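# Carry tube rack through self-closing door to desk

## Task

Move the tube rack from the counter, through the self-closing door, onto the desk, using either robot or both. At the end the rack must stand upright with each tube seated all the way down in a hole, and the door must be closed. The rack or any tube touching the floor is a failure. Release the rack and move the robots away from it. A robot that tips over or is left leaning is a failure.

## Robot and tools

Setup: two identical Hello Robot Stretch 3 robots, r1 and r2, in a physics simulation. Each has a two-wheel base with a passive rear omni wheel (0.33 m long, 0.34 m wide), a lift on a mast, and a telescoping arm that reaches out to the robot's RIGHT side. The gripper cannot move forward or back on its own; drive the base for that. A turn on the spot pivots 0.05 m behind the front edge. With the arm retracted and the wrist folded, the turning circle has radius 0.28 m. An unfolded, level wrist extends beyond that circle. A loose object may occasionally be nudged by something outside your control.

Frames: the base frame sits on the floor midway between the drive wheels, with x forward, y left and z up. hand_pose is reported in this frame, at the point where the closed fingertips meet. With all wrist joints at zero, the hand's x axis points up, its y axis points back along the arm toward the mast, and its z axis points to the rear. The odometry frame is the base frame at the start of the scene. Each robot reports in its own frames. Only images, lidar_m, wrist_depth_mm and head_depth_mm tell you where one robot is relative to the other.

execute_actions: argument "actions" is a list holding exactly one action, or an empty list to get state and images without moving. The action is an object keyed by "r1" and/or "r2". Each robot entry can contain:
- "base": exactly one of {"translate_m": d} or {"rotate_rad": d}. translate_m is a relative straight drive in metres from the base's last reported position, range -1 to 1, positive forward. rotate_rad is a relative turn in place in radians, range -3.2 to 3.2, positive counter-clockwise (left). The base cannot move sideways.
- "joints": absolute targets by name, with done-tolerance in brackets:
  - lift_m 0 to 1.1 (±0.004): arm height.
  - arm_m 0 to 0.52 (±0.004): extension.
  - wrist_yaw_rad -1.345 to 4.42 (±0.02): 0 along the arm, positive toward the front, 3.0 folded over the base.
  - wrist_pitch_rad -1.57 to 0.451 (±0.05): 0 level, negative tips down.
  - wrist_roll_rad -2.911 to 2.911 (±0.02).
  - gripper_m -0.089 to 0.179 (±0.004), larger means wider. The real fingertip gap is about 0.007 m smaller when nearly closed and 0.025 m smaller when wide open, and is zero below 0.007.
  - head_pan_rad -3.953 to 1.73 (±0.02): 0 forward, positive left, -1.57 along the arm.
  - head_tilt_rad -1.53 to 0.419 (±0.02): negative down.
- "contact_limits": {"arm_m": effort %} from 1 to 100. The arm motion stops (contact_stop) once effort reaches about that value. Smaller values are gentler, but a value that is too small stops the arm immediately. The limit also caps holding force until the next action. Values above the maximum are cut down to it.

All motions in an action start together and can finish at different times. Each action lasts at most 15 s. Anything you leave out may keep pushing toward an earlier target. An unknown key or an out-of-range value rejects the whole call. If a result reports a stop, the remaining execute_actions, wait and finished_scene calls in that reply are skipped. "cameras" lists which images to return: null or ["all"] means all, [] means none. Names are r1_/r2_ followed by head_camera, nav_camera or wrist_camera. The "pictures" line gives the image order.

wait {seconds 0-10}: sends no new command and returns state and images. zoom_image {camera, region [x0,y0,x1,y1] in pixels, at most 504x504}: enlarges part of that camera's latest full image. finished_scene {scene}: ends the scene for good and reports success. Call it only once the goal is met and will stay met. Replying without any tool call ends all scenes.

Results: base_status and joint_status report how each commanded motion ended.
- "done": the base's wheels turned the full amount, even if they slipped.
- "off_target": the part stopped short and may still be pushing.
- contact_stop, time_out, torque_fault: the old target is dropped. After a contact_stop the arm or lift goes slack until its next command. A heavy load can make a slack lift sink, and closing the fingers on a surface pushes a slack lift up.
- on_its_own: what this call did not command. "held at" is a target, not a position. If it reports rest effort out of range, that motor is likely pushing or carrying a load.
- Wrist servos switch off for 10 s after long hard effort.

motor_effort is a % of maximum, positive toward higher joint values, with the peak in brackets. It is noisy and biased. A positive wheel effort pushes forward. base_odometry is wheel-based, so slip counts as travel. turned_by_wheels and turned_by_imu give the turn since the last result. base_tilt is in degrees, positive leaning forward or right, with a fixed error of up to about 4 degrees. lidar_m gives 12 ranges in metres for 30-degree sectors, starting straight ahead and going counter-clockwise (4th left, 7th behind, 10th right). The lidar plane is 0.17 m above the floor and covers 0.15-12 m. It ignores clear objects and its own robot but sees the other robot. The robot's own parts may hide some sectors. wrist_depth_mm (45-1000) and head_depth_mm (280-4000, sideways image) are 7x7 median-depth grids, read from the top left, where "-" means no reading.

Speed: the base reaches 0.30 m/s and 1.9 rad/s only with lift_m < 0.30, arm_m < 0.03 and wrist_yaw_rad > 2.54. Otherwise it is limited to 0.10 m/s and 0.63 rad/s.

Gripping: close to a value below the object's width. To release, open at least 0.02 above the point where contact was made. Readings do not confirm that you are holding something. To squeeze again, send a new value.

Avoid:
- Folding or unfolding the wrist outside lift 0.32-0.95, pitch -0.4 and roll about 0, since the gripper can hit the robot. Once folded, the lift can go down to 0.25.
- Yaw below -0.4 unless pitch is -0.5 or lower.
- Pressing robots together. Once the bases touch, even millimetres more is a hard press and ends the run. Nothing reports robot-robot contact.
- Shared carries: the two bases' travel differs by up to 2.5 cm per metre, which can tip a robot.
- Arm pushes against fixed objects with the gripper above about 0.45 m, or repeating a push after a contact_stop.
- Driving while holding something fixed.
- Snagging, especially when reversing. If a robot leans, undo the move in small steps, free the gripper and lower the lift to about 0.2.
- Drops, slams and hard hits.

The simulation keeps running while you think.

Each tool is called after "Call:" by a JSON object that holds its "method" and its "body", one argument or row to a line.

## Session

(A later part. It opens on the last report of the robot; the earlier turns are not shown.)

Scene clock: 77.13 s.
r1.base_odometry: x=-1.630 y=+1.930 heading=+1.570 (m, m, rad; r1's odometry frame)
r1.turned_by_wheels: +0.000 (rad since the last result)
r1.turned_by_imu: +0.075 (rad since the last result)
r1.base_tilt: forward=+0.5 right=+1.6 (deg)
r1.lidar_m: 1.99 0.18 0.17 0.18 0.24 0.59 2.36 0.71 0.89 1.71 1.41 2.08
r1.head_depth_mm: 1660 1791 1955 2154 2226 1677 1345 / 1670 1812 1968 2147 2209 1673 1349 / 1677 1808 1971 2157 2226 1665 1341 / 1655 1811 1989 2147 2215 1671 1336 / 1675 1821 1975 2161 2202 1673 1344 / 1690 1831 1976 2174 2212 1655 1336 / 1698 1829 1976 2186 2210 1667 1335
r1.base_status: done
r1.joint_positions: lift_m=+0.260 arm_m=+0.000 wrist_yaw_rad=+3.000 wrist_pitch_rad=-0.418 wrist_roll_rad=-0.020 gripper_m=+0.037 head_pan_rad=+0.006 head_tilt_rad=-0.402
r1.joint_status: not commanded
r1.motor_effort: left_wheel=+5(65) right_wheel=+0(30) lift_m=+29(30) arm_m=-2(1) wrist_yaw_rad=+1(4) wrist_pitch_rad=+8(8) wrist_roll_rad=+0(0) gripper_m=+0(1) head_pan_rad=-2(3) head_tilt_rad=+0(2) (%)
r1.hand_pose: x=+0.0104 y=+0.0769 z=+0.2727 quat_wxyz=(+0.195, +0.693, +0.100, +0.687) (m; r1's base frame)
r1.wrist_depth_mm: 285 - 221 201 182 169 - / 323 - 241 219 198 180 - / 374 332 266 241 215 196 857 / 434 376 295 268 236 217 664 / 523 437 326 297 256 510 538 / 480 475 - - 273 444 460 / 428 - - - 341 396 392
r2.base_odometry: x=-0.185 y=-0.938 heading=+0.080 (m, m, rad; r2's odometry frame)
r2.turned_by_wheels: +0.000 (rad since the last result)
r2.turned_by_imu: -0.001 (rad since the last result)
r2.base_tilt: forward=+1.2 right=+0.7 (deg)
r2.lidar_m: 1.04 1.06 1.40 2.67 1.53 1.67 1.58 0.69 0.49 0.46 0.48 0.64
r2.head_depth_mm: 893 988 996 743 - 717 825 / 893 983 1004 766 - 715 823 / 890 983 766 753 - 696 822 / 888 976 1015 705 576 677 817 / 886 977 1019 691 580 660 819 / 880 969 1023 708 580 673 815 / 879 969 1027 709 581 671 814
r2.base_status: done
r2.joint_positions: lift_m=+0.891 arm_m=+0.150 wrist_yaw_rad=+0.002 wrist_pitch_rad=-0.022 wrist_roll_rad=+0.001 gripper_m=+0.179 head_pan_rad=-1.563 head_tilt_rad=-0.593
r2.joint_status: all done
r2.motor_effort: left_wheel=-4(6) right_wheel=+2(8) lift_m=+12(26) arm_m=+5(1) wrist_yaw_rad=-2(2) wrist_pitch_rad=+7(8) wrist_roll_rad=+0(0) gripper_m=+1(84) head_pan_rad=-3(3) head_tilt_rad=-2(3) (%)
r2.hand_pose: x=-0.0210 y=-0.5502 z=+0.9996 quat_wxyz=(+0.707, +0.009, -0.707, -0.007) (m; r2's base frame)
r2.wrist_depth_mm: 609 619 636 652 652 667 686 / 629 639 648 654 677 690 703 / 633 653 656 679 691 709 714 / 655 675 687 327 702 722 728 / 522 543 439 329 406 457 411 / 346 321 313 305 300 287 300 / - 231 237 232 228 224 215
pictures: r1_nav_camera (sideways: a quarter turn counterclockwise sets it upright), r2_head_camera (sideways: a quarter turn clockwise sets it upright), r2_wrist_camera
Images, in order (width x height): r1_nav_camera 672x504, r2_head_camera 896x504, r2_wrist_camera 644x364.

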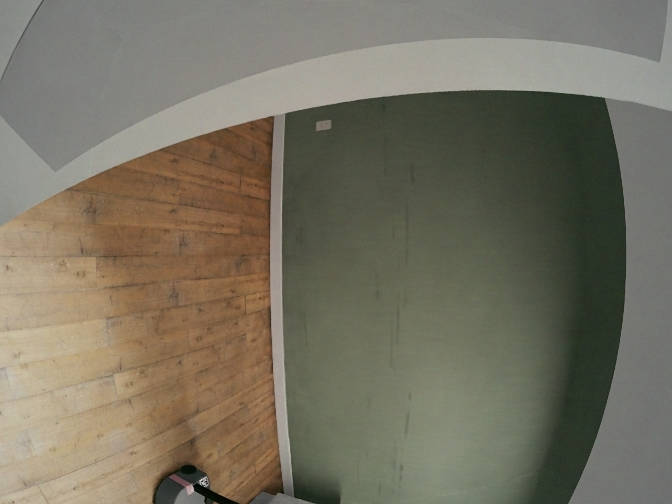

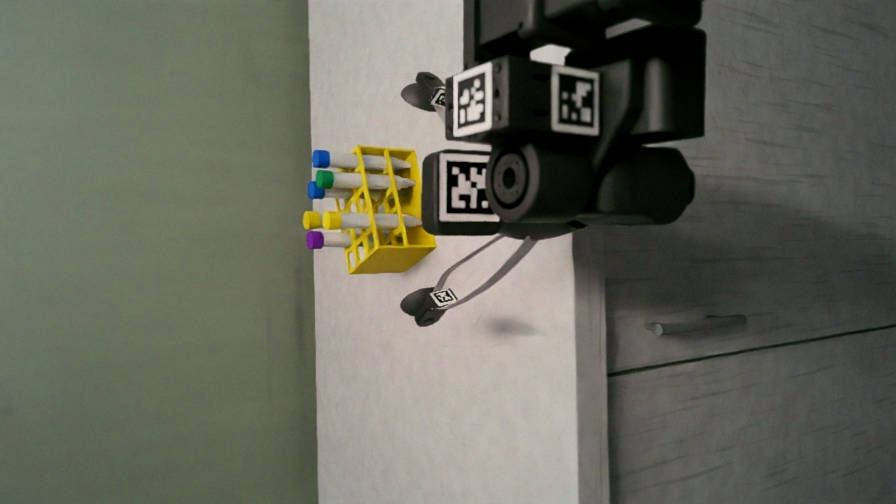

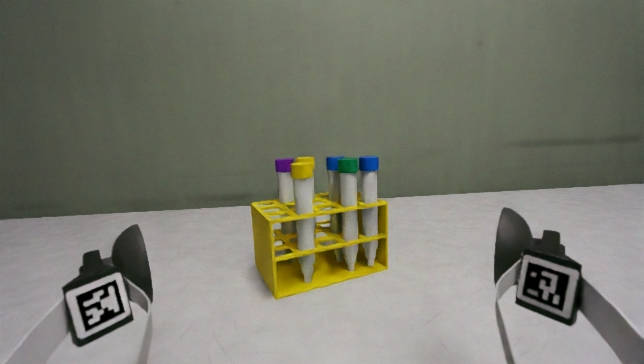

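Call:
{"method": "execute_actions", "body": {
  "actions": [
    {"r2":{"joints":{"lift_m":0.85}}}
  ],
  "cameras": []
}}

Call:
{"method": "execute_actions", "body": {
  "actions": [
    {"r2":{"joints":{"arm_m":0.33}}}
  ],
  "cameras": ["r2_wrist_camera","r2_head_camera"]
}}

Scene clock: 83.57 s.
r1.base_odometry: x=-1.630 y=+1.930 heading=+1.570 (m, m, rad; r1's odometry frame)
r1.turned_by_wheels: +0.000 (rad since the last result)
r1.turned_by_imu: +0.000 (rad since the last result)
r1.base_tilt: forward=+0.6 right=+1.6 (deg)
r1.lidar_m: 1.99 0.18 0.17 0.18 0.24 0.59 2.36 0.71 0.89 1.71 1.41 2.09
r1.head_depth_mm: 1668 1798 1951 2145 2225 1681 1340 / 1669 1796 1951 2137 2228 1676 1350 / 1673 1807 1963 2141 2229 1667 1336 / 1675 1805 1969 2163 2225 1663 1341 / 1684 1823 1970 2150 2236 1677 1335 / 1677 1826 1957 2157 2196 1670 1335 / 1690 1829 1989 2171 2194 1652 1336
r1.base_status: not commanded
r1.joint_positions: lift_m=+0.260 arm_m=+0.000 wrist_yaw_rad=+3.000 wrist_pitch_rad=-0.418 wrist_roll_rad=-0.020 gripper_m=+0.037 head_pan_rad=+0.006 head_tilt_rad=-0.402
r1.joint_status: not commanded
r1.motor_effort: left_wheel=+5(5) right_wheel=+1(1) lift_m=+29(29) arm_m=-2(1) wrist_yaw_rad=-1(1) wrist_pitch_rad=+8(7) wrist_roll_rad=+0(0) gripper_m=+0(0) head_pan_rad=-2(2) head_tilt_rad=+1(0) (%)
r1.hand_pose: x=+0.0104 y=+0.0769 z=+0.2727 quat_wxyz=(+0.195, +0.693, +0.100, +0.687) (m; r1's base frame)
r1.wrist_depth_mm: 286 - 222 201 182 169 - / 320 - 241 220 198 181 - / 369 333 269 239 216 196 836 / 445 378 294 265 237 219 650 / 523 430 327 293 257 499 539 / 485 478 - - 273 441 458 / 423 - - - 338 392 396
r2.base_odometry: x=-0.185 y=-0.938 heading=+0.080 (m, m, rad; r2's odometry frame)
r2.turned_by_wheels: +0.000 (rad since the last result)
r2.turned_by_imu: -0.001 (rad since the last result)
r2.base_tilt: forward=+1.3 right=+0.7 (deg)
r2.lidar_m: 1.04 1.06 1.40 2.67 1.53 1.67 1.58 0.68 0.49 0.47 0.48 0.64
r2.head_depth_mm: 893 990 1002 696 - - 826 / 891 981 1002 731 - - 824 / 892 980 765 725 - 712 823 / 886 976 1016 703 598 676 822 / 883 974 1019 736 578 659 816 / 883 974 1027 707 581 673 816 / 880 971 1029 710 581 672 812
r2.base_status: not commanded
r2.joint_positions: lift_m=+0.851 arm_m=+0.150 wrist_yaw_rad=+0.002 wrist_pitch_rad=-0.022 wrist_roll_rad=+0.001 gripper_m=+0.179 head_pan_rad=-1.563 head_tilt_rad=-0.593
r2.joint_status: all done
r2.motor_effort: left_wheel=-4(4) right_wheel=+2(2) lift_m=+12(14) arm_m=+5(5) wrist_yaw_rad=-2(1) wrist_pitch_rad=+7(7) wrist_roll_rad=+0(0) gripper_m=+1(1) head_pan_rad=-3(3) head_tilt_rad=-3(3) (%)
r2.hand_pose: x=-0.0210 y=-0.5502 z=+0.9596 quat_wxyz=(+0.707, +0.009, -0.707, -0.007) (m; r2's base frame)
r2.wrist_depth_mm: 605 618 634 638 647 665 685 / 622 632 643 662 667 694 703 / 641 651 670 329 684 706 721 / 660 664 619 314 601 572 541 / 387 406 328 309 327 340 306 / 258 239 236 230 223 213 223 / - 172 176 172 170 166 160
pictures: none
No camera images: the call's "cameras" was empty. Leave "cameras" out to get every camera's image.

Scene clock: 86.13 s.
r1.base_odometry: x=-1.630 y=+1.930 heading=+1.570 (m, m, rad; r1's odometry frame)
r1.turned_by_wheels: +0.000 (rad since the last result)
r1.turned_by_imu: +0.000 (rad since the last result)
r1.base_tilt: forward=+0.6 right=+1.5 (deg)
r1.lidar_m: 1.99 0.18 0.17 0.18 0.24 0.59 2.36 0.71 0.88 1.71 1.41 2.09
r1.head_depth_mm: 1662 1797 1948 2136 2218 1676 1355 / 1658 1800 1955 2138 2220 1669 1345 / 1673 1804 1951 2159 2221 1667 1346 / 1678 1812 1977 2130 2215 1667 1342 / 1686 1809 1961 2145 2215 1671 1340 / 1673 1818 1967 2159 2202 1661 1338 / 1695 1834 1978 2190 2209 1657 1333
r1.base_status: not commanded
r1.joint_positions: lift_m=+0.260 arm_m=+0.000 wrist_yaw_rad=+3.000 wrist_pitch_rad=-0.418 wrist_roll_rad=-0.020 gripper_m=+0.037 head_pan_rad=+0.006 head_tilt_rad=-0.402
r1.joint_status: not commanded
r1.motor_effort: left_wheel=+4(4) right_wheel=+0(0) lift_m=+29(29) arm_m=-1(2) wrist_yaw_rad=+1(0) wrist_pitch_rad=+7(7) wrist_roll_rad=+0(0) gripper_m=+0(1) head_pan_rad=-2(2) head_tilt_rad=+1(1) (%)
r1.hand_pose: x=+0.0104 y=+0.0769 z=+0.2727 quat_wxyz=(+0.195, +0.693, +0.100, +0.687) (m; r1's base frame)
r1.wrist_depth_mm: 287 - 223 202 183 169 - / 323 - 241 220 198 181 - / 372 335 266 241 216 196 859 / 438 374 293 267 237 218 662 / 525 441 328 293 256 502 542 / 476 469 - - 275 441 460 / 426 - - - 338 401 400
r2.base_odometry: x=-0.185 y=-0.938 heading=+0.080 (m, m, rad; r2's odometry frame)
r2.turned_by_wheels: +0.000 (rad since the last result)
r2.turned_by_imu: +0.000 (rad since the last result)
r2.base_tilt: forward=+1.2 right=+0.7 (deg)
r2.lidar_m: 1.04 1.06 1.40 2.67 1.53 1.66 1.58 0.69 0.49 0.47 0.48 0.64
r2.head_depth_mm: 892 989 1000 730 - 681 825 / 890 979 1003 - 572 679 826 / 889 981 1021 - 557 679 822 / 886 976 1014 703 576 674 819 / 882 974 1018 706 579 657 818 / 881 969 1024 708 580 672 816 / 879 972 1027 710 581 673 811
r2.base_status: not commanded
r2.joint_positions: lift_m=+0.851 arm_m=+0.330 wrist_yaw_rad=+0.001 wrist_pitch_rad=-0.022 wrist_roll_rad=+0.001 gripper_m=+0.179 head_pan_rad=-1.563 head_tilt_rad=-0.593
r2.joint_status: all done
r2.motor_effort: left_wheel=-4(4) right_wheel=+2(2) lift_m=+13(12) arm_m=+5(6) wrist_yaw_rad=-1(2) wrist_pitch_rad=+7(7) wrist_roll_rad=+0(0) gripper_m=+0(0) head_pan_rad=-3(3) head_tilt_rad=-3(3) (%)
r2.hand_pose: x=-0.0211 y=-0.7302 z=+0.9597 quat_wxyz=(+0.707, +0.008, -0.707, -0.007) (m; r2's base frame)
r2.wrist_depth_mm: 450 460 473 481 488 499 507 / 463 469 481 492 500 511 526 / 477 479 155 151 133 523 531 / 488 501 499 155 138 533 549 / 385 371 121 127 137 315 304 / 257 211 153 148 142 198 222 / - 169 122 124 154 163 159
pictures: r2_head_camera (sideways: a quarter turn clockwise sets it upright), r2_wrist_camera
Images, in order (width x height): r2_head_camera 896x504, r2_wrist_camera 644x364.

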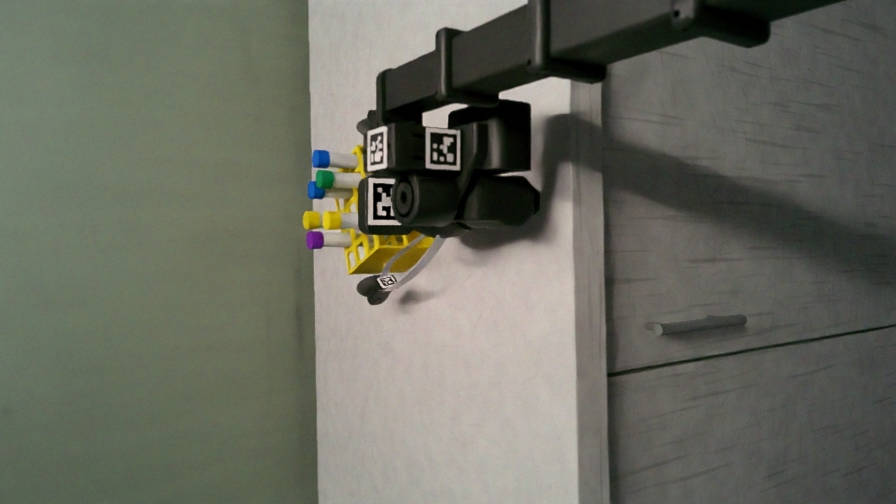

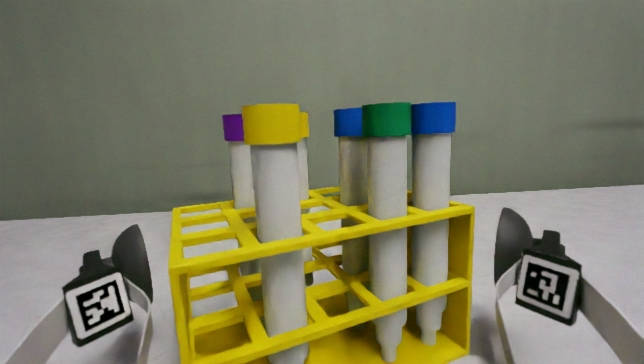

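Call:
{"method": "execute_actions", "body": {
  "actions": [
    {"r2":{"joints":{"gripper_m":0.06}}}
  ],
  "cameras": []
}}

Call:
{"method": "execute_actions", "body": {
  "actions": [
    {"r2":{"joints":{"lift_m":0.93}}}
  ],
  "cameras": ["r2_wrist_camera"]
}}

Call:
{"method": "execute_actions", "body": {
  "actions": [
    {"r2":{"joints":{"arm_m":0.0,"head_pan_rad":-3.14,"head_tilt_rad":-0.5}}}
  ],
  "cameras": ["r2_wrist_camera","r2_nav_camera"]
}}

Scene clock: 91.40 s.
r1.base_odometry: x=-1.630 y=+1.930 heading=+1.570 (m, m, rad; r1's odometry frame)
r1.turned_by_wheels: +0.000 (rad since the last result)
r1.turned_by_imu: +0.000 (rad since the last result)
r1.base_tilt: forward=+0.6 right=+1.6 (deg)
r1.lidar_m: 1.99 0.18 0.17 0.18 0.24 0.59 2.36 0.71 0.88 1.71 1.41 2.09
r1.head_depth_mm: 1662 1799 1947 2143 2232 1685 1343 / 1663 1790 1966 2159 2210 1682 1345 / 1675 1806 1975 2157 2225 1673 1341 / 1672 1818 1967 2143 2194 1672 1334 / 1684 1820 1974 2164 2208 1667 1333 / 1679 1828 1974 2165 2219 1659 1335 / 1678 1813 1990 2181 2188 1659 1337
r1.base_status: not commanded
r1.joint_positions: lift_m=+0.260 arm_m=+0.000 wrist_yaw_rad=+3.000 wrist_pitch_rad=-0.418 wrist_roll_rad=-0.020 gripper_m=+0.037 head_pan_rad=+0.006 head_tilt_rad=-0.402
r1.joint_status: not commanded
r1.motor_effort: left_wheel=+5(5) right_wheel=+1(1) lift_m=+29(29) arm_m=-2(1) wrist_yaw_rad=+0(1) wrist_pitch_rad=+8(8) wrist_roll_rad=+0(0) gripper_m=+1(1) head_pan_rad=-2(2) head_tilt_rad=+1(1) (%)
r1.hand_pose: x=+0.0104 y=+0.0769 z=+0.2727 quat_wxyz=(+0.195, +0.693, +0.100, +0.687) (m; r1's base frame)
r1.wrist_depth_mm: 286 - 222 202 184 167 - / 320 - 242 219 198 182 - / 367 333 268 242 216 195 881 / 433 375 299 268 235 219 647 / 530 437 331 295 257 508 539 / 481 478 - - 274 449 449 / 424 - - - 335 398 395
r2.base_odometry: x=-0.185 y=-0.938 heading=+0.080 (m, m, rad; r2's odometry frame)
r2.turned_by_wheels: +0.000 (rad since the last result)
r2.turned_by_imu: -0.001 (rad since the last result)
r2.base_tilt: forward=+1.4 right=+0.8 (deg)
r2.lidar_m: 1.04 1.07 1.40 2.67 1.53 1.66 1.58 0.68 0.49 0.46 0.48 0.64
r2.head_depth_mm: 894 989 1004 727 - 679 828 / 895 982 1003 - 574 677 825 / 890 984 805 - 556 675 820 / 886 978 1012 705 576 677 821 / 883 976 1018 705 577 660 820 / 884 972 1029 708 579 672 818 / 881 974 1030 711 583 670 815
r2.base_status: not commanded
r2.joint_positions: lift_m=+0.851 arm_m=+0.330 wrist_yaw_rad=+0.001 wrist_pitch_rad=-0.021 wrist_roll_rad=+0.001 gripper_m=+0.060 head_pan_rad=-1.563 head_tilt_rad=-0.593
r2.joint_status: all done
r2.motor_effort: left_wheel=-4(6) right_wheel=+2(3) lift_m=+12(12) arm_m=+5(5) wrist_yaw_rad=-1(3) wrist_pitch_rad=+7(7) wrist_roll_rad=+0(0) gripper_m=-1(92) head_pan_rad=-3(3) head_tilt_rad=-2(2) (%)
r2.hand_pose: x=-0.0212 y=-0.7302 z=+0.9597 quat_wxyz=(+0.707, +0.008, -0.707, -0.008) (m; r2's base frame)
r2.wrist_depth_mm: 454 454 470 478 487 494 505 / 463 469 486 490 504 511 530 / 476 482 495 219 509 523 536 / 490 501 505 193 244 536 549 / 382 368 354 165 275 315 303 / 246 241 - 169 201 217 211 / 182 180 174 164 169 165 162
pictures: none
No camera images: the call's "cameras" was empty. Leave "cameras" out to get every camera's image.

Scene clock: 92.97 s.
r1.base_odometry: x=-1.630 y=+1.930 heading=+1.570 (m, m, rad; r1's odometry frame)
r1.turned_by_wheels: +0.000 (rad since the last result)
r1.turned_by_imu: +0.000 (rad since the last result)
r1.base_tilt: forward=+0.6 right=+1.6 (deg)
r1.lidar_m: 1.99 0.18 0.17 0.18 0.24 0.59 2.36 0.71 0.89 1.71 1.41 2.09
r1.head_depth_mm: 1667 1800 1962 2130 2229 1680 1343 / 1673 1806 1961 2137 2229 1682 1343 / 1678 1812 1967 2145 2227 1675 1341 / 1670 1821 1971 2154 2205 1679 1340 / 1684 1818 1974 2164 2230 1664 1344 / 1691 1814 1984 2168 2193 1660 1332 / 1691 1838 1987 2176 2185 1668 1337
r1.base_status: not commanded
r1.joint_positions: lift_m=+0.260 arm_m=+0.000 wrist_yaw_rad=+3.000 wrist_pitch_rad=-0.418 wrist_roll_rad=-0.020 gripper_m=+0.037 head_pan_rad=+0.006 head_tilt_rad=-0.402
r1.joint_status: not commanded
r1.motor_effort: left_wheel=+5(4) right_wheel=+1(1) lift_m=+29(29) arm_m=-1(1) wrist_yaw_rad=+0(1) wrist_pitch_rad=+7(7) wrist_roll_rad=+0(0) gripper_m=+1(0) head_pan_rad=-2(2) head_tilt_rad=+1(2) (%)
r1.hand_pose: x=+0.0104 y=+0.0769 z=+0.2727 quat_wxyz=(+0.195, +0.693, +0.100, +0.687) (m; r1's base frame)
r1.wrist_depth_mm: 286 - 222 201 184 168 - / 319 - 242 219 199 180 - / 367 333 267 240 216 195 862 / 439 375 298 268 236 220 662 / 537 442 327 295 257 510 547 / 475 484 - - 272 452 451 / 426 - - - 340 395 394
r2.base_odometry: x=-0.185 y=-0.938 heading=+0.080 (m, m, rad; r2's odometry frame)
r2.turned_by_wheels: +0.000 (rad since the last result)
r2.turned_by_imu: +0.000 (rad since the last result)
r2.base_tilt: forward=+1.3 right=+0.8 (deg)
r2.lidar_m: 1.04 1.06 1.40 2.67 1.54 1.67 1.58 0.68 0.49 0.47 0.48 0.64
r2.head_depth_mm: 897 985 1061 - 571 681 825 / 892 984 - 667 573 678 824 / 890 981 - 645 575 678 821 / 885 976 1017 702 577 676 819 / 882 973 1023 706 578 657 820 / 881 973 1027 708 580 672 816 / 881 969 1026 710 581 671 814
r2.base_status: not commanded
r2.joint_positions: lift_m=+0.929 arm_m=+0.330 wrist_yaw_rad=+0.001 wrist_pitch_rad=-0.021 wrist_roll_rad=+0.001 gripper_m=+0.060 head_pan_rad=-1.563 head_tilt_rad=-0.593
r2.joint_status: all done
r2.motor_effort: left_wheel=-4(4) right_wheel=+2(2) lift_m=+30(32) arm_m=+5(5) wrist_yaw_rad=+0(0) wrist_pitch_rad=+7(7) wrist_roll_rad=+0(0) gripper_m=+1(1) head_pan_rad=-3(3) head_tilt_rad=-4(2) (%)
r2.hand_pose: x=-0.0212 y=-0.7302 z=+1.0386 quat_wxyz=(+0.707, +0.008, -0.707, -0.008) (m; r2's base frame)
r2.wrist_depth_mm: 456 459 471 475 493 495 511 / 464 471 481 489 502 513 522 / 474 481 496 507 514 528 536 / 482 497 505 520 530 545 555 / 503 510 519 239 540 545 509 / 414 406 - 222 255 364 356 / 309 301 282 189 258 278 272
pictures: r2_wrist_camera
Images, in order (width x height): r2_wrist_camera 644x364.

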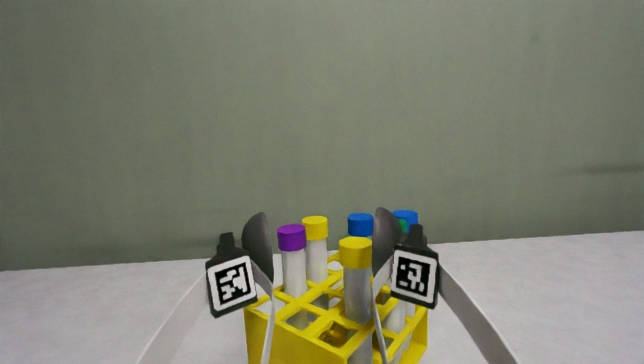

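Scene clock: 96.60 s.
r1.base_odometry: x=-1.630 y=+1.930 heading=+1.570 (m, m, rad; r1's odometry frame)
r1.turned_by_wheels: +0.000 (rad since the last result)
r1.turned_by_imu: +0.000 (rad since the last result)
r1.base_tilt: forward=+0.5 right=+1.6 (deg)
r1.lidar_m: 1.99 0.18 0.17 0.18 0.24 0.59 2.36 0.71 0.88 1.71 1.41 2.08
r1.head_depth_mm: 1663 1801 1973 2141 2225 1679 1338 / 1660 1811 1953 2141 2225 1669 1340 / 1677 1810 1963 2141 2203 1676 1341 / 1678 1819 1967 2166 2207 1663 1345 / 1686 1826 1989 2173 2216 1668 1342 / 1693 1825 1981 2167 2192 1664 1337 / 1691 1827 1987 2190 2203 1655 1339
r1.base_status: not commanded
r1.joint_positions: lift_m=+0.260 arm_m=+0.000 wrist_yaw_rad=+3.000 wrist_pitch_rad=-0.418 wrist_roll_rad=-0.020 gripper_m=+0.037 head_pan_rad=+0.006 head_tilt_rad=-0.402
r1.joint_status: not commanded
r1.motor_effort: left_wheel=+5(5) right_wheel=+0(0) lift_m=+29(29) arm_m=-1(1) wrist_yaw_rad=+0(0) wrist_pitch_rad=+7(8) wrist_roll_rad=+0(0) gripper_m=+1(1) head_pan_rad=-2(2) head_tilt_rad=+1(0) (%)
r1.hand_pose: x=+0.0104 y=+0.0769 z=+0.2727 quat_wxyz=(+0.195, +0.693, +0.100, +0.687) (m; r1's base frame)
r1.wrist_depth_mm: 286 - 222 201 184 169 - / 321 - 244 220 198 180 - / 370 331 265 239 216 196 862 / 433 374 294 267 235 218 661 / 540 434 334 293 258 503 543 / 479 478 - - 273 444 459 / 427 - - - 339 391 394
r2.base_odometry: x=-0.185 y=-0.938 heading=+0.080 (m, m, rad; r2's odometry frame)
r2.turned_by_wheels: +0.000 (rad since the last result)
r2.turned_by_imu: +0.000 (rad since the last result)
r2.base_tilt: forward=+1.2 right=+0.7 (deg)
r2.lidar_m: 1.04 1.07 1.40 2.67 1.54 1.67 1.58 0.69 0.49 0.46 0.48 0.64
r2.head_depth_mm: 1328 1437 1584 1755 - - - / 1314 1434 1564 1746 - - - / 1310 1425 1567 1741 1883 - - / 1312 1424 1557 1732 1883 1555 1328 / 1309 1408 1549 1713 1879 1555 1340 / 1313 1423 1549 1720 1868 1561 1339 / 1303 1409 1547 1722 1826 1351 1329
r2.base_status: not commanded
r2.joint_positions: lift_m=+0.929 arm_m=+0.000 wrist_yaw_rad=+0.001 wrist_pitch_rad=-0.021 wrist_roll_rad=+0.001 gripper_m=+0.060 head_pan_rad=-3.133 head_tilt_rad=-0.508
r2.joint_status: all done
r2.motor_effort: left_wheel=-3(3) right_wheel=+2(2) lift_m=+29(29) arm_m=-6(4) wrist_yaw_rad=-1(1) wrist_pitch_rad=+7(7) wrist_roll_rad=+0(0) gripper_m=+0(0) head_pan_rad=-3(34) head_tilt_rad=+4(12) (%)
r2.hand_pose: x=-0.0212 y=-0.4011 z=+1.0386 quat_wxyz=(+0.707, +0.008, -0.707, -0.008) (m; r2's base frame)
r2.wrist_depth_mm: 739 743 766 784 795 813 811 / 760 780 788 797 810 835 846 / 771 798 818 823 832 857 877 / 795 814 831 825 862 872 898 / 644 627 661 515 599 533 516 / 420 408 - 387 351 370 357 / 310 304 297 290 286 279 274
pictures: r2_nav_camera (sideways: a quarter turn counterclockwise sets it upright), r2_wrist_camera
Images, in order (width x height): r2_nav_camera 672x504, r2_wrist_camera 644x364.

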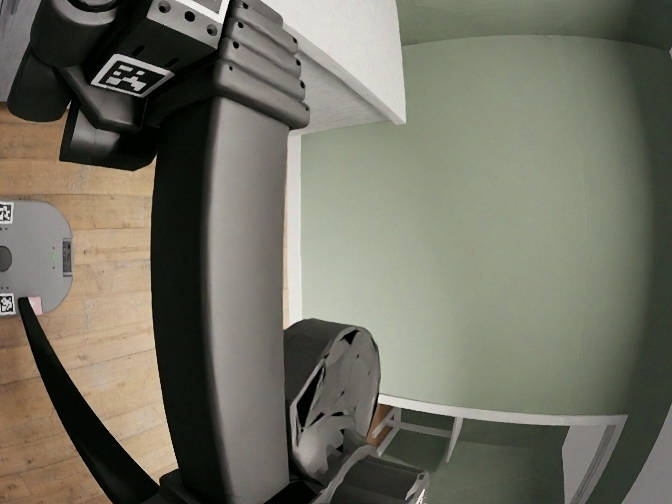

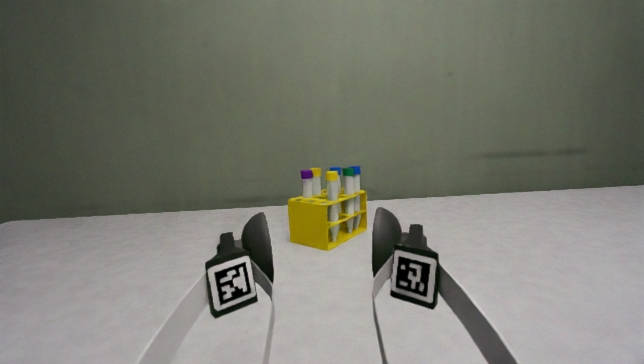

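Call:
{"method": "execute_actions", "body": {
  "actions": [
    {"r2":{"base":{"translate_m":-0.17},"joints":{"lift_m":1.0,"arm_m":0.44,"wrist_yaw_rad":0.75,"gripper_m":0.179,"head_pan_rad":-1.57,"head_tilt_rad":-0.6}}}
  ],
  "cameras": ["r2_wrist_camera","r2_head_camera"]
}}

Scene clock: 110.23 s.
r1.base_odometry: x=-1.630 y=+1.930 heading=+1.570 (m, m, rad; r1's odometry frame)
r1.turned_by_wheels: +0.000 (rad since the last result)
r1.turned_by_imu: +0.001 (rad since the last result)
r1.base_tilt: forward=+0.6 right=+1.6 (deg)
r1.lidar_m: 1.99 0.18 0.17 0.18 0.24 0.59 2.36 0.71 0.89 1.71 1.31 2.09
r1.head_depth_mm: 1672 1796 1954 2145 2243 1684 1340 / 1668 1791 1953 2121 2231 1684 1338 / 1672 1796 1969 2152 2218 1673 1342 / 1673 1805 1980 2159 2224 1670 1336 / 1680 1816 1964 2152 2213 1668 1339 / 1687 1824 1983 2162 2200 1671 1332 / 1686 1840 2008 2181 2206 1659 1334
r1.base_status: not commanded
r1.joint_positions: lift_m=+0.260 arm_m=+0.000 wrist_yaw_rad=+3.000 wrist_pitch_rad=-0.418 wrist_roll_rad=-0.020 gripper_m=+0.037 head_pan_rad=+0.006 head_tilt_rad=-0.402
r1.joint_status: not commanded
r1.motor_effort: left_wheel=+5(4) right_wheel=+1(1) lift_m=+29(29) arm_m=-2(2) wrist_yaw_rad=+1(1) wrist_pitch_rad=+8(8) wrist_roll_rad=+0(0) gripper_m=+0(0) head_pan_rad=-2(2) head_tilt_rad=+1(0) (%)
r1.hand_pose: x=+0.0104 y=+0.0769 z=+0.2727 quat_wxyz=(+0.195, +0.693, +0.100, +0.687) (m; r1's base frame)
r1.wrist_depth_mm: 287 - 222 203 182 168 - / 321 - 241 220 198 180 - / 370 333 267 241 215 195 869 / 440 375 294 267 236 220 672 / 531 435 328 295 258 499 545 / 484 478 - - 272 444 454 / 422 - - - 334 392 394
r2.base_odometry: x=-0.354 y=-0.951 heading=+0.080 (m, m, rad; r2's odometry frame)
r2.turned_by_wheels: +0.000 (rad since the last result)
r2.turned_by_imu: +0.000 (rad since the last result)
r2.base_tilt: forward=+1.1 right=+0.7 (deg)
r2.lidar_m: 1.21 1.24 1.64 2.66 1.95 1.49 1.41 0.69 0.50 0.47 0.49 0.65
r2.head_depth_mm: 906 969 890 697 592 694 844 / 903 955 1004 699 573 691 843 / 898 - 945 699 574 688 835 / 897 959 902 703 576 686 831 / 892 983 797 706 578 682 828 / 888 980 934 708 580 681 823 / 887 977 1031 708 582 667 816
r2.base_status: done
r2.joint_positions: lift_m=+0.999 arm_m=+0.440 wrist_yaw_rad=+0.748 wrist_pitch_rad=-0.021 wrist_roll_rad=+0.001 gripper_m=+0.179 head_pan_rad=-1.577 head_tilt_rad=-0.593
r2.joint_status: all done
r2.motor_effort: left_wheel=-3(10) right_wheel=+3(4) lift_m=+30(30) arm_m=+5(5) wrist_yaw_rad=+2(2) wrist_pitch_rad=+7(7) wrist_roll_rad=+0(0) gripper_m=+1(85) head_pan_rad=+3(34) head_tilt_rad=-3(13) (%)
r2.hand_pose: x=+0.1525 y=-0.7719 z=+1.1087 quat_wxyz=(+0.661, +0.266, -0.655, +0.251) (m; r2's base frame)
r2.wrist_depth_mm: 895 924 655 520 419 356 308 / 898 962 681 526 431 363 317 / 895 - 713 546 441 374 322 / 910 - 740 569 456 381 330 / 908 - 735 584 469 405 333 / 579 544 532 522 480 419 332 / 398 392 402 391 384 387 357
pictures: r2_head_camera (sideways: a quarter turn clockwise sets it upright), r2_wrist_camera
Images, in order (width x height): r2_head_camera 896x504, r2_wrist_camera 644x364.

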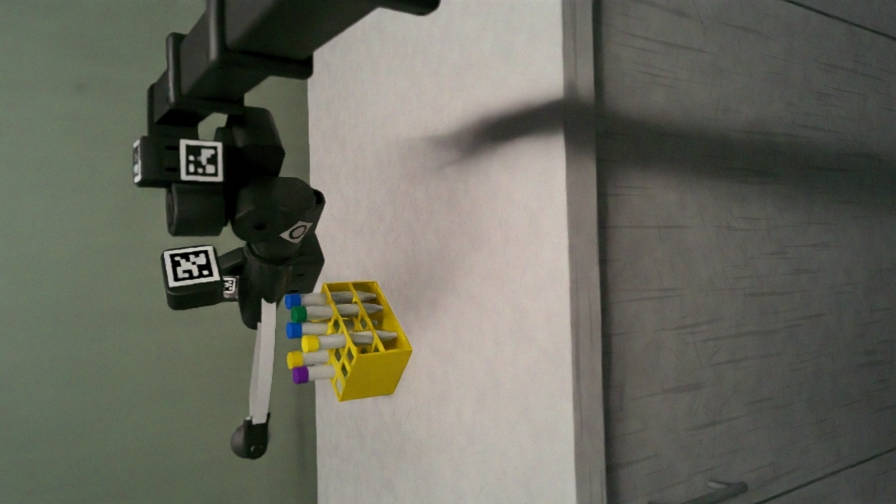

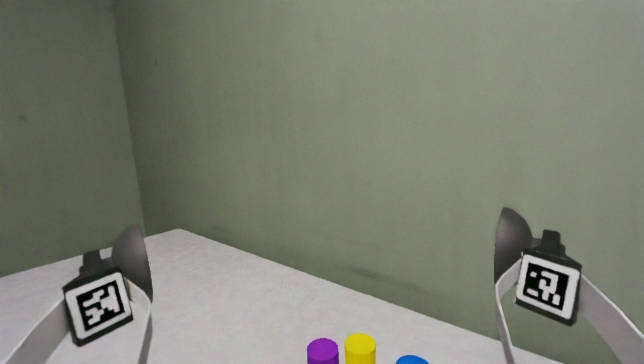

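Call:
{"method": "execute_actions", "body": {
  "actions": [
    {"r2":{"joints":{"arm_m":0.24,"wrist_yaw_rad":0.5}}}
  ],
  "cameras": ["r2_wrist_camera"]
}}

Scene clock: 117.10 s.
r1.base_odometry: x=-1.630 y=+1.930 heading=+1.570 (m, m, rad; r1's odometry frame)
r1.turned_by_wheels: +0.000 (rad since the last result)
r1.turned_by_imu: +0.000 (rad since the last result)
r1.base_tilt: forward=+0.6 right=+1.6 (deg)
r1.lidar_m: 1.99 0.18 0.17 0.18 0.24 0.59 2.35 0.71 0.88 1.71 1.30 2.08
r1.head_depth_mm: 1664 1791 1932 2145 2214 1677 1344 / 1662 1796 1960 2149 2212 1679 1342 / 1674 1801 1951 2160 2214 1667 1337 / 1685 1811 1966 2150 2229 1673 1346 / 1680 1826 1983 2163 2220 1668 1338 / 1691 1817 1969 2185 2217 1674 1334 / 1691 1817 1986 2195 2190 1657 1330
r1.base_status: not commanded
r1.joint_positions: lift_m=+0.260 arm_m=+0.000 wrist_yaw_rad=+3.000 wrist_pitch_rad=-0.418 wrist_roll_rad=-0.020 gripper_m=+0.037 head_pan_rad=+0.006 head_tilt_rad=-0.402
r1.joint_status: not commanded
r1.motor_effort: left_wheel=+4(4) right_wheel=+0(1) lift_m=+29(29) arm_m=-1(1) wrist_yaw_rad=+1(0) wrist_pitch_rad=+8(8) wrist_roll_rad=+0(0) gripper_m=+0(1) head_pan_rad=-2(2) head_tilt_rad=+1(1) (%)
r1.hand_pose: x=+0.0104 y=+0.0769 z=+0.2727 quat_wxyz=(+0.195, +0.693, +0.100, +0.687) (m; r1's base frame)
r1.wrist_depth_mm: 286 - 224 202 184 168 - / 316 - 243 220 198 181 - / 371 336 269 241 216 195 850 / 436 375 297 269 235 217 658 / 527 433 328 298 259 509 528 / 484 475 - - 278 443 459 / 427 - - - 336 398 396
r2.base_odometry: x=-0.354 y=-0.951 heading=+0.080 (m, m, rad; r2's odometry frame)
r2.turned_by_wheels: +0.000 (rad since the last result)
r2.turned_by_imu: -0.001 (rad since the last result)
r2.base_tilt: forward=+1.3 right=+0.7 (deg)
r2.lidar_m: 1.21 1.24 1.64 2.66 1.95 1.49 1.41 0.69 0.50 0.47 0.48 0.65
r2.head_depth_mm: 907 977 - 695 592 696 846 / 905 968 - 684 575 691 840 / 896 979 - 646 576 689 839 / 894 974 - 675 577 685 832 / 889 979 819 704 578 681 829 / 889 979 962 709 580 679 821 / 886 974 964 710 582 666 819
r2.base_status: not commanded
r2.joint_positions: lift_m=+0.999 arm_m=+0.240 wrist_yaw_rad=+0.502 wrist_pitch_rad=-0.021 wrist_roll_rad=+0.001 gripper_m=+0.179 head_pan_rad=-1.577 head_tilt_rad=-0.593
r2.joint_status: all done
r2.motor_effort: left_wheel=-4(3) right_wheel=+2(3) lift_m=+30(31) arm_m=-6(9) wrist_yaw_rad=-2(2) wrist_pitch_rad=+7(7) wrist_roll_rad=+0(0) gripper_m=+1(0) head_pan_rad=+3(3) head_tilt_rad=-4(3) (%)
r2.hand_pose: x=+0.1015 y=-0.6096 z=+1.1087 quat_wxyz=(+0.687, +0.183, -0.683, +0.168) (m; r2's base frame)
r2.wrist_depth_mm: 951 835 708 629 554 500 453 / 953 873 742 645 568 514 469 / - 908 755 659 588 523 479 / - 948 798 692 610 538 487 / 982 915 786 695 618 569 498 / 565 550 535 490 339 487 494 / 397 395 402 357 348 381 366
pictures: r2_wrist_camera
Images, in order (width x height): r2_wrist_camera 644x364.

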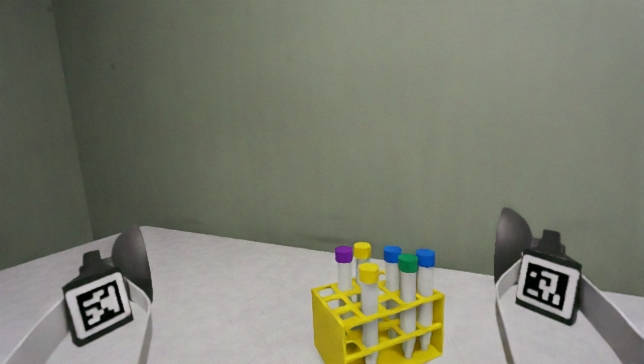

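Call:
{"method": "execute_actions", "body": {
  "actions": [
    {"r2":{"base":{"translate_m":-0.02},"joints":{"arm_m":0.46,"wrist_yaw_rad":0.78}}}
  ],
  "cameras": []
}}

Call:
{"method": "execute_actions", "body": {
  "actions": [
    {"r2":{"joints":{"lift_m":0.92}}}
  ],
  "cameras": ["r2_wrist_camera","r2_head_camera"]
}}

Scene clock: 125.57 s.
r1.base_odometry: x=-1.630 y=+1.930 heading=+1.570 (m, m, rad; r1's odometry frame)
r1.turned_by_wheels: +0.000 (rad since the last result)
r1.turned_by_imu: +0.000 (rad since the last result)
r1.base_tilt: forward=+0.5 right=+1.6 (deg)
r1.lidar_m: 1.99 0.18 0.17 0.18 0.24 0.59 2.36 0.71 0.88 1.71 1.29 2.08
r1.head_depth_mm: 1668 1800 1948 2134 2231 1676 1346 / 1671 1797 1951 2155 2236 1662 1347 / 1682 1803 1943 2161 2218 1669 1336 / 1674 1812 1981 2150 2214 1678 1337 / 1677 1817 1965 2175 2211 1672 1336 / 1688 1818 1979 2183 2196 1667 1339 / 1681 1823 1983 2174 2191 1659 1330
r1.base_status: not commanded
r1.joint_positions: lift_m=+0.260 arm_m=+0.000 wrist_yaw_rad=+3.000 wrist_pitch_rad=-0.418 wrist_roll_rad=-0.020 gripper_m=+0.037 head_pan_rad=+0.006 head_tilt_rad=-0.402
r1.joint_status: not commanded
r1.motor_effort: left_wheel=+5(5) right_wheel=+1(0) lift_m=+29(29) arm_m=-2(2) wrist_yaw_rad=+0(0) wrist_pitch_rad=+7(7) wrist_roll_rad=+0(0) gripper_m=+1(1) head_pan_rad=-2(2) head_tilt_rad=+1(1) (%)
r1.hand_pose: x=+0.0104 y=+0.0769 z=+0.2727 quat_wxyz=(+0.195, +0.693, +0.100, +0.687) (m; r1's base frame)
r1.wrist_depth_mm: 287 - 225 202 184 169 - / 321 - 244 219 198 179 - / 366 331 268 240 215 196 860 / 430 376 296 266 235 218 668 / 532 430 334 296 255 502 529 / 480 482 - - 277 447 456 / 426 - - - 339 395 392
r2.base_odometry: x=-0.374 y=-0.953 heading=+0.080 (m, m, rad; r2's odometry frame)
r2.turned_by_wheels: +0.000 (rad since the last result)
r2.turned_by_imu: -0.001 (rad since the last result)
r2.base_tilt: forward=+1.3 right=+0.8 (deg)
r2.lidar_m: 1.23 1.26 1.66 2.66 1.97 1.46 1.39 0.69 0.49 0.47 0.49 0.65
r2.head_depth_mm: 904 973 891 697 594 699 844 / 903 954 1003 699 594 693 841 / 899 - 953 702 574 691 839 / 896 959 925 704 577 686 833 / 895 982 815 706 577 684 833 / 890 977 962 709 581 681 827 / 886 980 1030 710 580 678 819
r2.base_status: done
r2.joint_positions: lift_m=+0.999 arm_m=+0.460 wrist_yaw_rad=+0.778 wrist_pitch_rad=-0.021 wrist_roll_rad=+0.001 gripper_m=+0.179 head_pan_rad=-1.577 head_tilt_rad=-0.593
r2.joint_status: all done
r2.motor_effort: left_wheel=-3(10) right_wheel=+3(5) lift_m=+29(30) arm_m=+5(3) wrist_yaw_rad=+2(5) wrist_pitch_rad=+7(7) wrist_roll_rad=+0(0) gripper_m=+1(0) head_pan_rad=+3(3) head_tilt_rad=-3(2) (%)
r2.hand_pose: x=+0.1581 y=-0.7867 z=+1.1087 quat_wxyz=(+0.657, +0.275, -0.651, +0.261) (m; r2's base frame)
r2.wrist_depth_mm: 901 934 658 504 406 344 298 / 896 - 674 520 419 353 302 / 905 - 717 537 426 361 310 / 923 - 748 556 441 366 316 / 926 - 734 575 455 393 320 / 574 545 530 531 464 403 318 / 395 392 401 391 388 380 343
pictures: none
No camera images: the call's "cameras" was empty. Leave "cameras" out to get every camera's image.

Scene clock: 127.13 s.
r1.base_odometry: x=-1.630 y=+1.930 heading=+1.570 (m, m, rad; r1's odometry frame)
r1.turned_by_wheels: +0.000 (rad since the last result)
r1.turned_by_imu: +0.000 (rad since the last result)
r1.base_tilt: forward=+0.5 right=+1.5 (deg)
r1.lidar_m: 1.99 0.18 0.17 0.18 0.24 0.59 2.36 0.71 0.88 1.71 1.29 2.08
r1.head_depth_mm: 1663 1804 1945 2147 2223 1676 1342 / 1668 1806 1963 2136 2219 1680 1338 / 1663 1802 1982 2147 2205 1680 1343 / 1682 1807 1981 2155 2201 1669 1334 / 1663 1807 1992 2172 2222 1656 1332 / 1683 1807 1981 2183 2196 1673 1340 / 1692 1831 1989 2174 2197 1667 1333
r1.base_status: not commanded
r1.joint_positions: lift_m=+0.260 arm_m=+0.000 wrist_yaw_rad=+3.000 wrist_pitch_rad=-0.418 wrist_roll_rad=-0.020 gripper_m=+0.037 head_pan_rad=+0.006 head_tilt_rad=-0.402
r1.joint_status: not commanded
r1.motor_effort: left_wheel=+4(4) right_wheel=+1(0) lift_m=+29(29) arm_m=-2(1) wrist_yaw_rad=+0(0) wrist_pitch_rad=+7(7) wrist_roll_rad=+0(0) gripper_m=+1(1) head_pan_rad=-2(2) head_tilt_rad=-1(2) (%)
r1.hand_pose: x=+0.0104 y=+0.0769 z=+0.2727 quat_wxyz=(+0.195, +0.693, +0.100, +0.687) (m; r1's base frame)
r1.wrist_depth_mm: 287 - 224 202 183 169 - / 322 - 239 219 197 180 - / 368 332 264 243 216 196 849 / 440 374 293 268 236 217 668 / 537 435 328 296 256 503 544 / 481 469 - - 273 441 460 / 428 - - - 338 392 391
r2.base_odometry: x=-0.374 y=-0.953 heading=+0.080 (m, m, rad; r2's odometry frame)
r2.turned_by_wheels: +0.000 (rad since the last result)
r2.turned_by_imu: +0.000 (rad since the last result)
r2.base_tilt: forward=+1.3 right=+0.6 (deg)
r2.lidar_m: 1.23 1.26 1.66 2.66 1.97 1.47 1.39 0.70 0.49 0.47 0.49 0.65
r2.head_depth_mm: 906 1000 1067 - 593 695 847 / 905 997 - 668 593 693 840 / 901 991 - 700 574 689 836 / 896 985 - 704 576 686 832 / 895 984 847 705 578 685 830 / 889 978 965 708 581 680 826 / 887 969 1028 711 582 678 820
r2.base_status: not commanded
r2.joint_positions: lift_m=+0.921 arm_m=+0.460 wrist_yaw_rad=+0.778 wrist_pitch_rad=-0.021 wrist_roll_rad=+0.001 gripper_m=+0.179 head_pan_rad=-1.577 head_tilt_rad=-0.593
r2.joint_status: all done
r2.motor_effort: left_wheel=-4(4) right_wheel=+2(2) lift_m=+12(30) arm_m=+5(5) wrist_yaw_rad=+3(2) wrist_pitch_rad=+7(7) wrist_roll_rad=+0(0) gripper_m=+1(1) head_pan_rad=+3(2) head_tilt_rad=-3(4) (%)
r2.hand_pose: x=+0.1581 y=-0.7867 z=+1.0298 quat_wxyz=(+0.657, +0.275, -0.651, +0.261) (m; r2's base frame)
r2.wrist_depth_mm: 891 941 647 500 409 345 297 / 896 - 675 519 420 353 304 / 919 - 718 536 433 362 308 / 911 - 744 556 446 368 314 / 620 654 571 456 442 387 317 / 402 384 377 187 137 328 317 / - 276 209 154 141 267 255
pictures: r2_head_camera (sideways: a quarter turn clockwise sets it upright), r2_wrist_camera
Images, in order (width x height): r2_head_camera 896x504, r2_wrist_camera 644x364.

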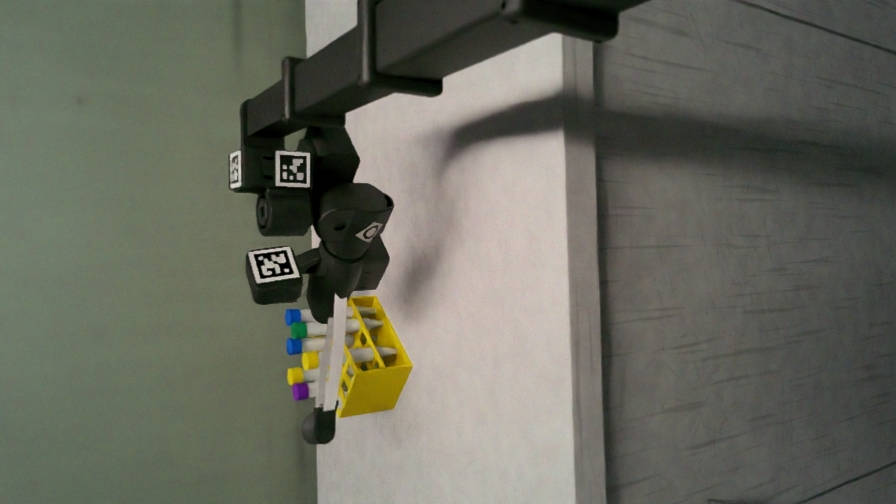

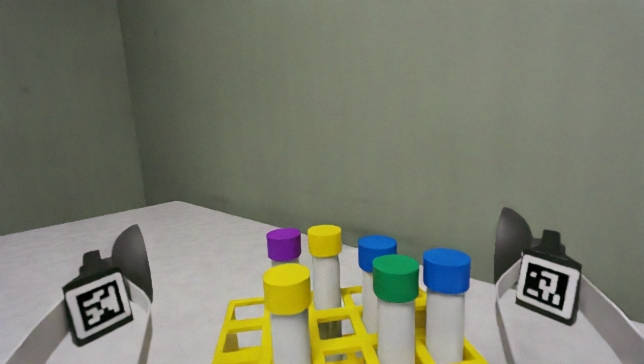

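Call:
{"method": "execute_actions", "body": {
  "actions": [
    {"r2":{"joints":{"wrist_yaw_rad":0.66}}}
  ],
  "cameras": []
}}

Call:
{"method": "execute_actions", "body": {
  "actions": [
    {"r2":{"joints":{"lift_m":0.85}}}
  ],
  "cameras": ["r2_wrist_camera"]
}}

Scene clock: 131.87 s.
r1.base_odometry: x=-1.630 y=+1.930 heading=+1.570 (m, m, rad; r1's odometry frame)
r1.turned_by_wheels: +0.000 (rad since the last result)
r1.turned_by_imu: +0.000 (rad since the last result)
r1.base_tilt: forward=+0.6 right=+1.6 (deg)
r1.lidar_m: 1.99 0.18 0.17 0.18 0.24 0.59 2.36 0.71 0.88 1.71 1.29 2.08
r1.head_depth_mm: 1663 1787 1969 2129 2229 1672 1346 / 1665 1797 1957 2143 2221 1669 1339 / 1678 1805 1953 2147 2222 1679 1344 / 1678 1809 1969 2148 2213 1675 1339 / 1673 1807 1984 2157 2197 1674 1341 / 1682 1824 1973 2187 2206 1667 1338 / 1692 1816 1976 2169 2197 1658 1331
r1.base_status: not commanded
r1.joint_positions: lift_m=+0.260 arm_m=+0.000 wrist_yaw_rad=+3.000 wrist_pitch_rad=-0.418 wrist_roll_rad=-0.020 gripper_m=+0.037 head_pan_rad=+0.006 head_tilt_rad=-0.402
r1.joint_status: not commanded
r1.motor_effort: left_wheel=+5(5) right_wheel=+1(1) lift_m=+28(29) arm_m=+0(1) wrist_yaw_rad=+1(0) wrist_pitch_rad=+7(8) wrist_roll_rad=+0(0) gripper_m=+1(1) head_pan_rad=-2(2) head_tilt_rad=+1(1) (%)
r1.hand_pose: x=+0.0104 y=+0.0769 z=+0.2727 quat_wxyz=(+0.195, +0.693, +0.100, +0.687) (m; r1's base frame)
r1.wrist_depth_mm: 286 - 221 201 183 168 - / 323 - 241 221 198 181 - / 374 333 266 242 214 196 862 / 438 375 293 266 236 219 659 / 534 429 326 296 259 511 540 / 484 476 - - 274 439 456 / 424 - - - 336 394 398
r2.base_odometry: x=-0.374 y=-0.953 heading=+0.080 (m, m, rad; r2's odometry frame)
r2.turned_by_wheels: +0.000 (rad since the last result)
r2.turned_by_imu: +0.000 (rad since the last result)
r2.base_tilt: forward=+1.1 right=+0.9 (deg)
r2.lidar_m: 1.23 1.26 1.66 2.66 1.97 1.46 1.39 0.69 0.49 0.47 0.49 0.65
r2.head_depth_mm: 908 1000 1067 - 593 695 845 / 905 993 - 672 594 694 842 / 898 991 - 699 576 693 840 / 892 986 - 702 577 686 834 / 889 984 851 706 578 682 830 / 891 978 862 708 580 679 824 / 889 977 1030 709 581 678 819
r2.base_status: not commanded
r2.joint_positions: lift_m=+0.921 arm_m=+0.460 wrist_yaw_rad=+0.663 wrist_pitch_rad=-0.021 wrist_roll_rad=+0.001 gripper_m=+0.179 head_pan_rad=-1.577 head_tilt_rad=-0.593
r2.joint_status: all done
r2.motor_effort: left_wheel=-4(4) right_wheel=+2(2) lift_m=+12(12) arm_m=+5(5) wrist_yaw_rad=-2(3) wrist_pitch_rad=+7(7) wrist_roll_rad=+0(0) gripper_m=+1(1) head_pan_rad=+3(3) head_tilt_rad=-3(2) (%)
r2.hand_pose: x=+0.1359 y=-0.8061 z=+1.0298 quat_wxyz=(+0.671, +0.237, -0.666, +0.223) (m; r2's base frame)
r2.wrist_depth_mm: 900 716 555 457 383 334 293 / 903 748 578 470 395 340 300 / 939 789 599 482 406 349 306 / 945 827 621 499 419 357 312 / 621 650 523 489 422 378 317 / 397 383 182 169 314 343 320 / - 274 151 155 152 265 255
pictures: none
No camera images: the call's "cameras" was empty. Leave "cameras" out to get every camera's image.

Scene clock: 133.43 s.
r1.base_odometry: x=-1.630 y=+1.930 heading=+1.570 (m, m, rad; r1's odometry frame)
r1.turned_by_wheels: +0.000 (rad since the last result)
r1.turned_by_imu: +0.000 (rad since the last result)
r1.base_tilt: forward=+0.5 right=+1.6 (deg)
r1.lidar_m: 1.99 0.18 0.17 0.18 0.24 0.59 2.36 0.71 0.89 1.71 1.29 2.09
r1.head_depth_mm: 1668 1803 1960 2150 2229 1681 1347 / 1665 1808 1969 2140 2241 1674 1345 / 1676 1799 1974 2150 2206 1666 1338 / 1666 1812 1967 2154 2216 1658 1343 / 1691 1810 1970 2164 2215 1670 1338 / 1690 1823 1987 2166 2198 1662 1340 / 1696 1838 1987 2168 2200 1657 1335
r1.base_status: not commanded
r1.joint_positions: lift_m=+0.260 arm_m=+0.000 wrist_yaw_rad=+3.000 wrist_pitch_rad=-0.418 wrist_roll_rad=-0.020 gripper_m=+0.037 head_pan_rad=+0.006 head_tilt_rad=-0.402
r1.joint_status: not commanded
r1.motor_effort: left_wheel=+4(4) right_wheel=+1(1) lift_m=+29(29) arm_m=-2(1) wrist_yaw_rad=+1(0) wrist_pitch_rad=+7(7) wrist_roll_rad=+0(0) gripper_m=+1(1) head_pan_rad=-2(2) head_tilt_rad=+1(1) (%)
r1.hand_pose: x=+0.0104 y=+0.0769 z=+0.2727 quat_wxyz=(+0.195, +0.693, +0.100, +0.687) (m; r1's base frame)
r1.wrist_depth_mm: 287 - 223 200 183 168 - / 322 - 242 219 198 181 - / 371 333 265 239 217 197 847 / 427 375 297 269 236 220 682 / 529 441 327 295 257 503 542 / 481 474 - - 276 442 451 / 425 - - - 336 393 393
r2.base_odometry: x=-0.374 y=-0.953 heading=+0.080 (m, m, rad; r2's odometry frame)
r2.turned_by_wheels: +0.000 (rad since the last result)
r2.turned_by_imu: +0.000 (rad since the last result)
r2.base_tilt: forward=+1.2 right=+0.8 (deg)
r2.lidar_m: 1.23 1.26 1.66 2.66 1.97 1.47 1.39 0.70 0.50 0.47 0.49 0.65
r2.head_depth_mm: 910 997 1001 729 - 723 850 / 905 996 1069 669 595 694 842 / 901 995 1068 669 575 693 841 / 896 992 1065 674 576 687 835 / 891 981 814 704 578 686 831 / 890 983 966 709 580 681 827 / 888 974 1031 711 582 679 821
r2.base_status: not commanded
r2.joint_positions: lift_m=+0.856 arm_m=+0.460 wrist_yaw_rad=+0.662 wrist_pitch_rad=+0.065 wrist_roll_rad=+0.030 gripper_m=+0.179 head_pan_rad=-1.577 head_tilt_rad=-0.593
r2.joint_status: lift_m contact_stop (moved -0.065 of -0.071)
r2.on_its_own: lift_m is slack since a contact_stop, until your next command for it (your +0.850 is given up); wrist_pitch_rad is at rest, and its effort (-22) is outside its rest range (-20 to +32)
r2.motor_effort: left_wheel=-5(7) right_wheel=+6(6) lift_m=+21(22) arm_m=+5(5) wrist_yaw_rad=-3(6) wrist_pitch_rad=-22(26) wrist_roll_rad=-10(10) gripper_m=+1(1) head_pan_rad=+3(3) head_tilt_rad=-2(3) (%)
r2.hand_pose: x=+0.1368 y=-0.8075 z=+0.9870 quat_wxyz=(+0.651, +0.212, -0.685, +0.248) (m; r2's base frame)
r2.wrist_depth_mm: 941 756 581 468 392 341 300 / 947 779 595 480 402 345 303 / 942 797 604 490 411 351 308 / 956 847 580 162 394 356 312 / 900 748 182 161 394 374 316 / 381 159 125 136 145 276 301 / - 158 141 150 145 208 196
pictures: r2_wrist_camera
Images, in order (width x height): r2_wrist_camera 644x364.

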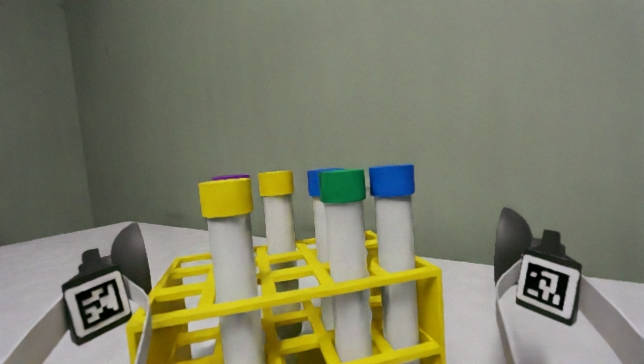

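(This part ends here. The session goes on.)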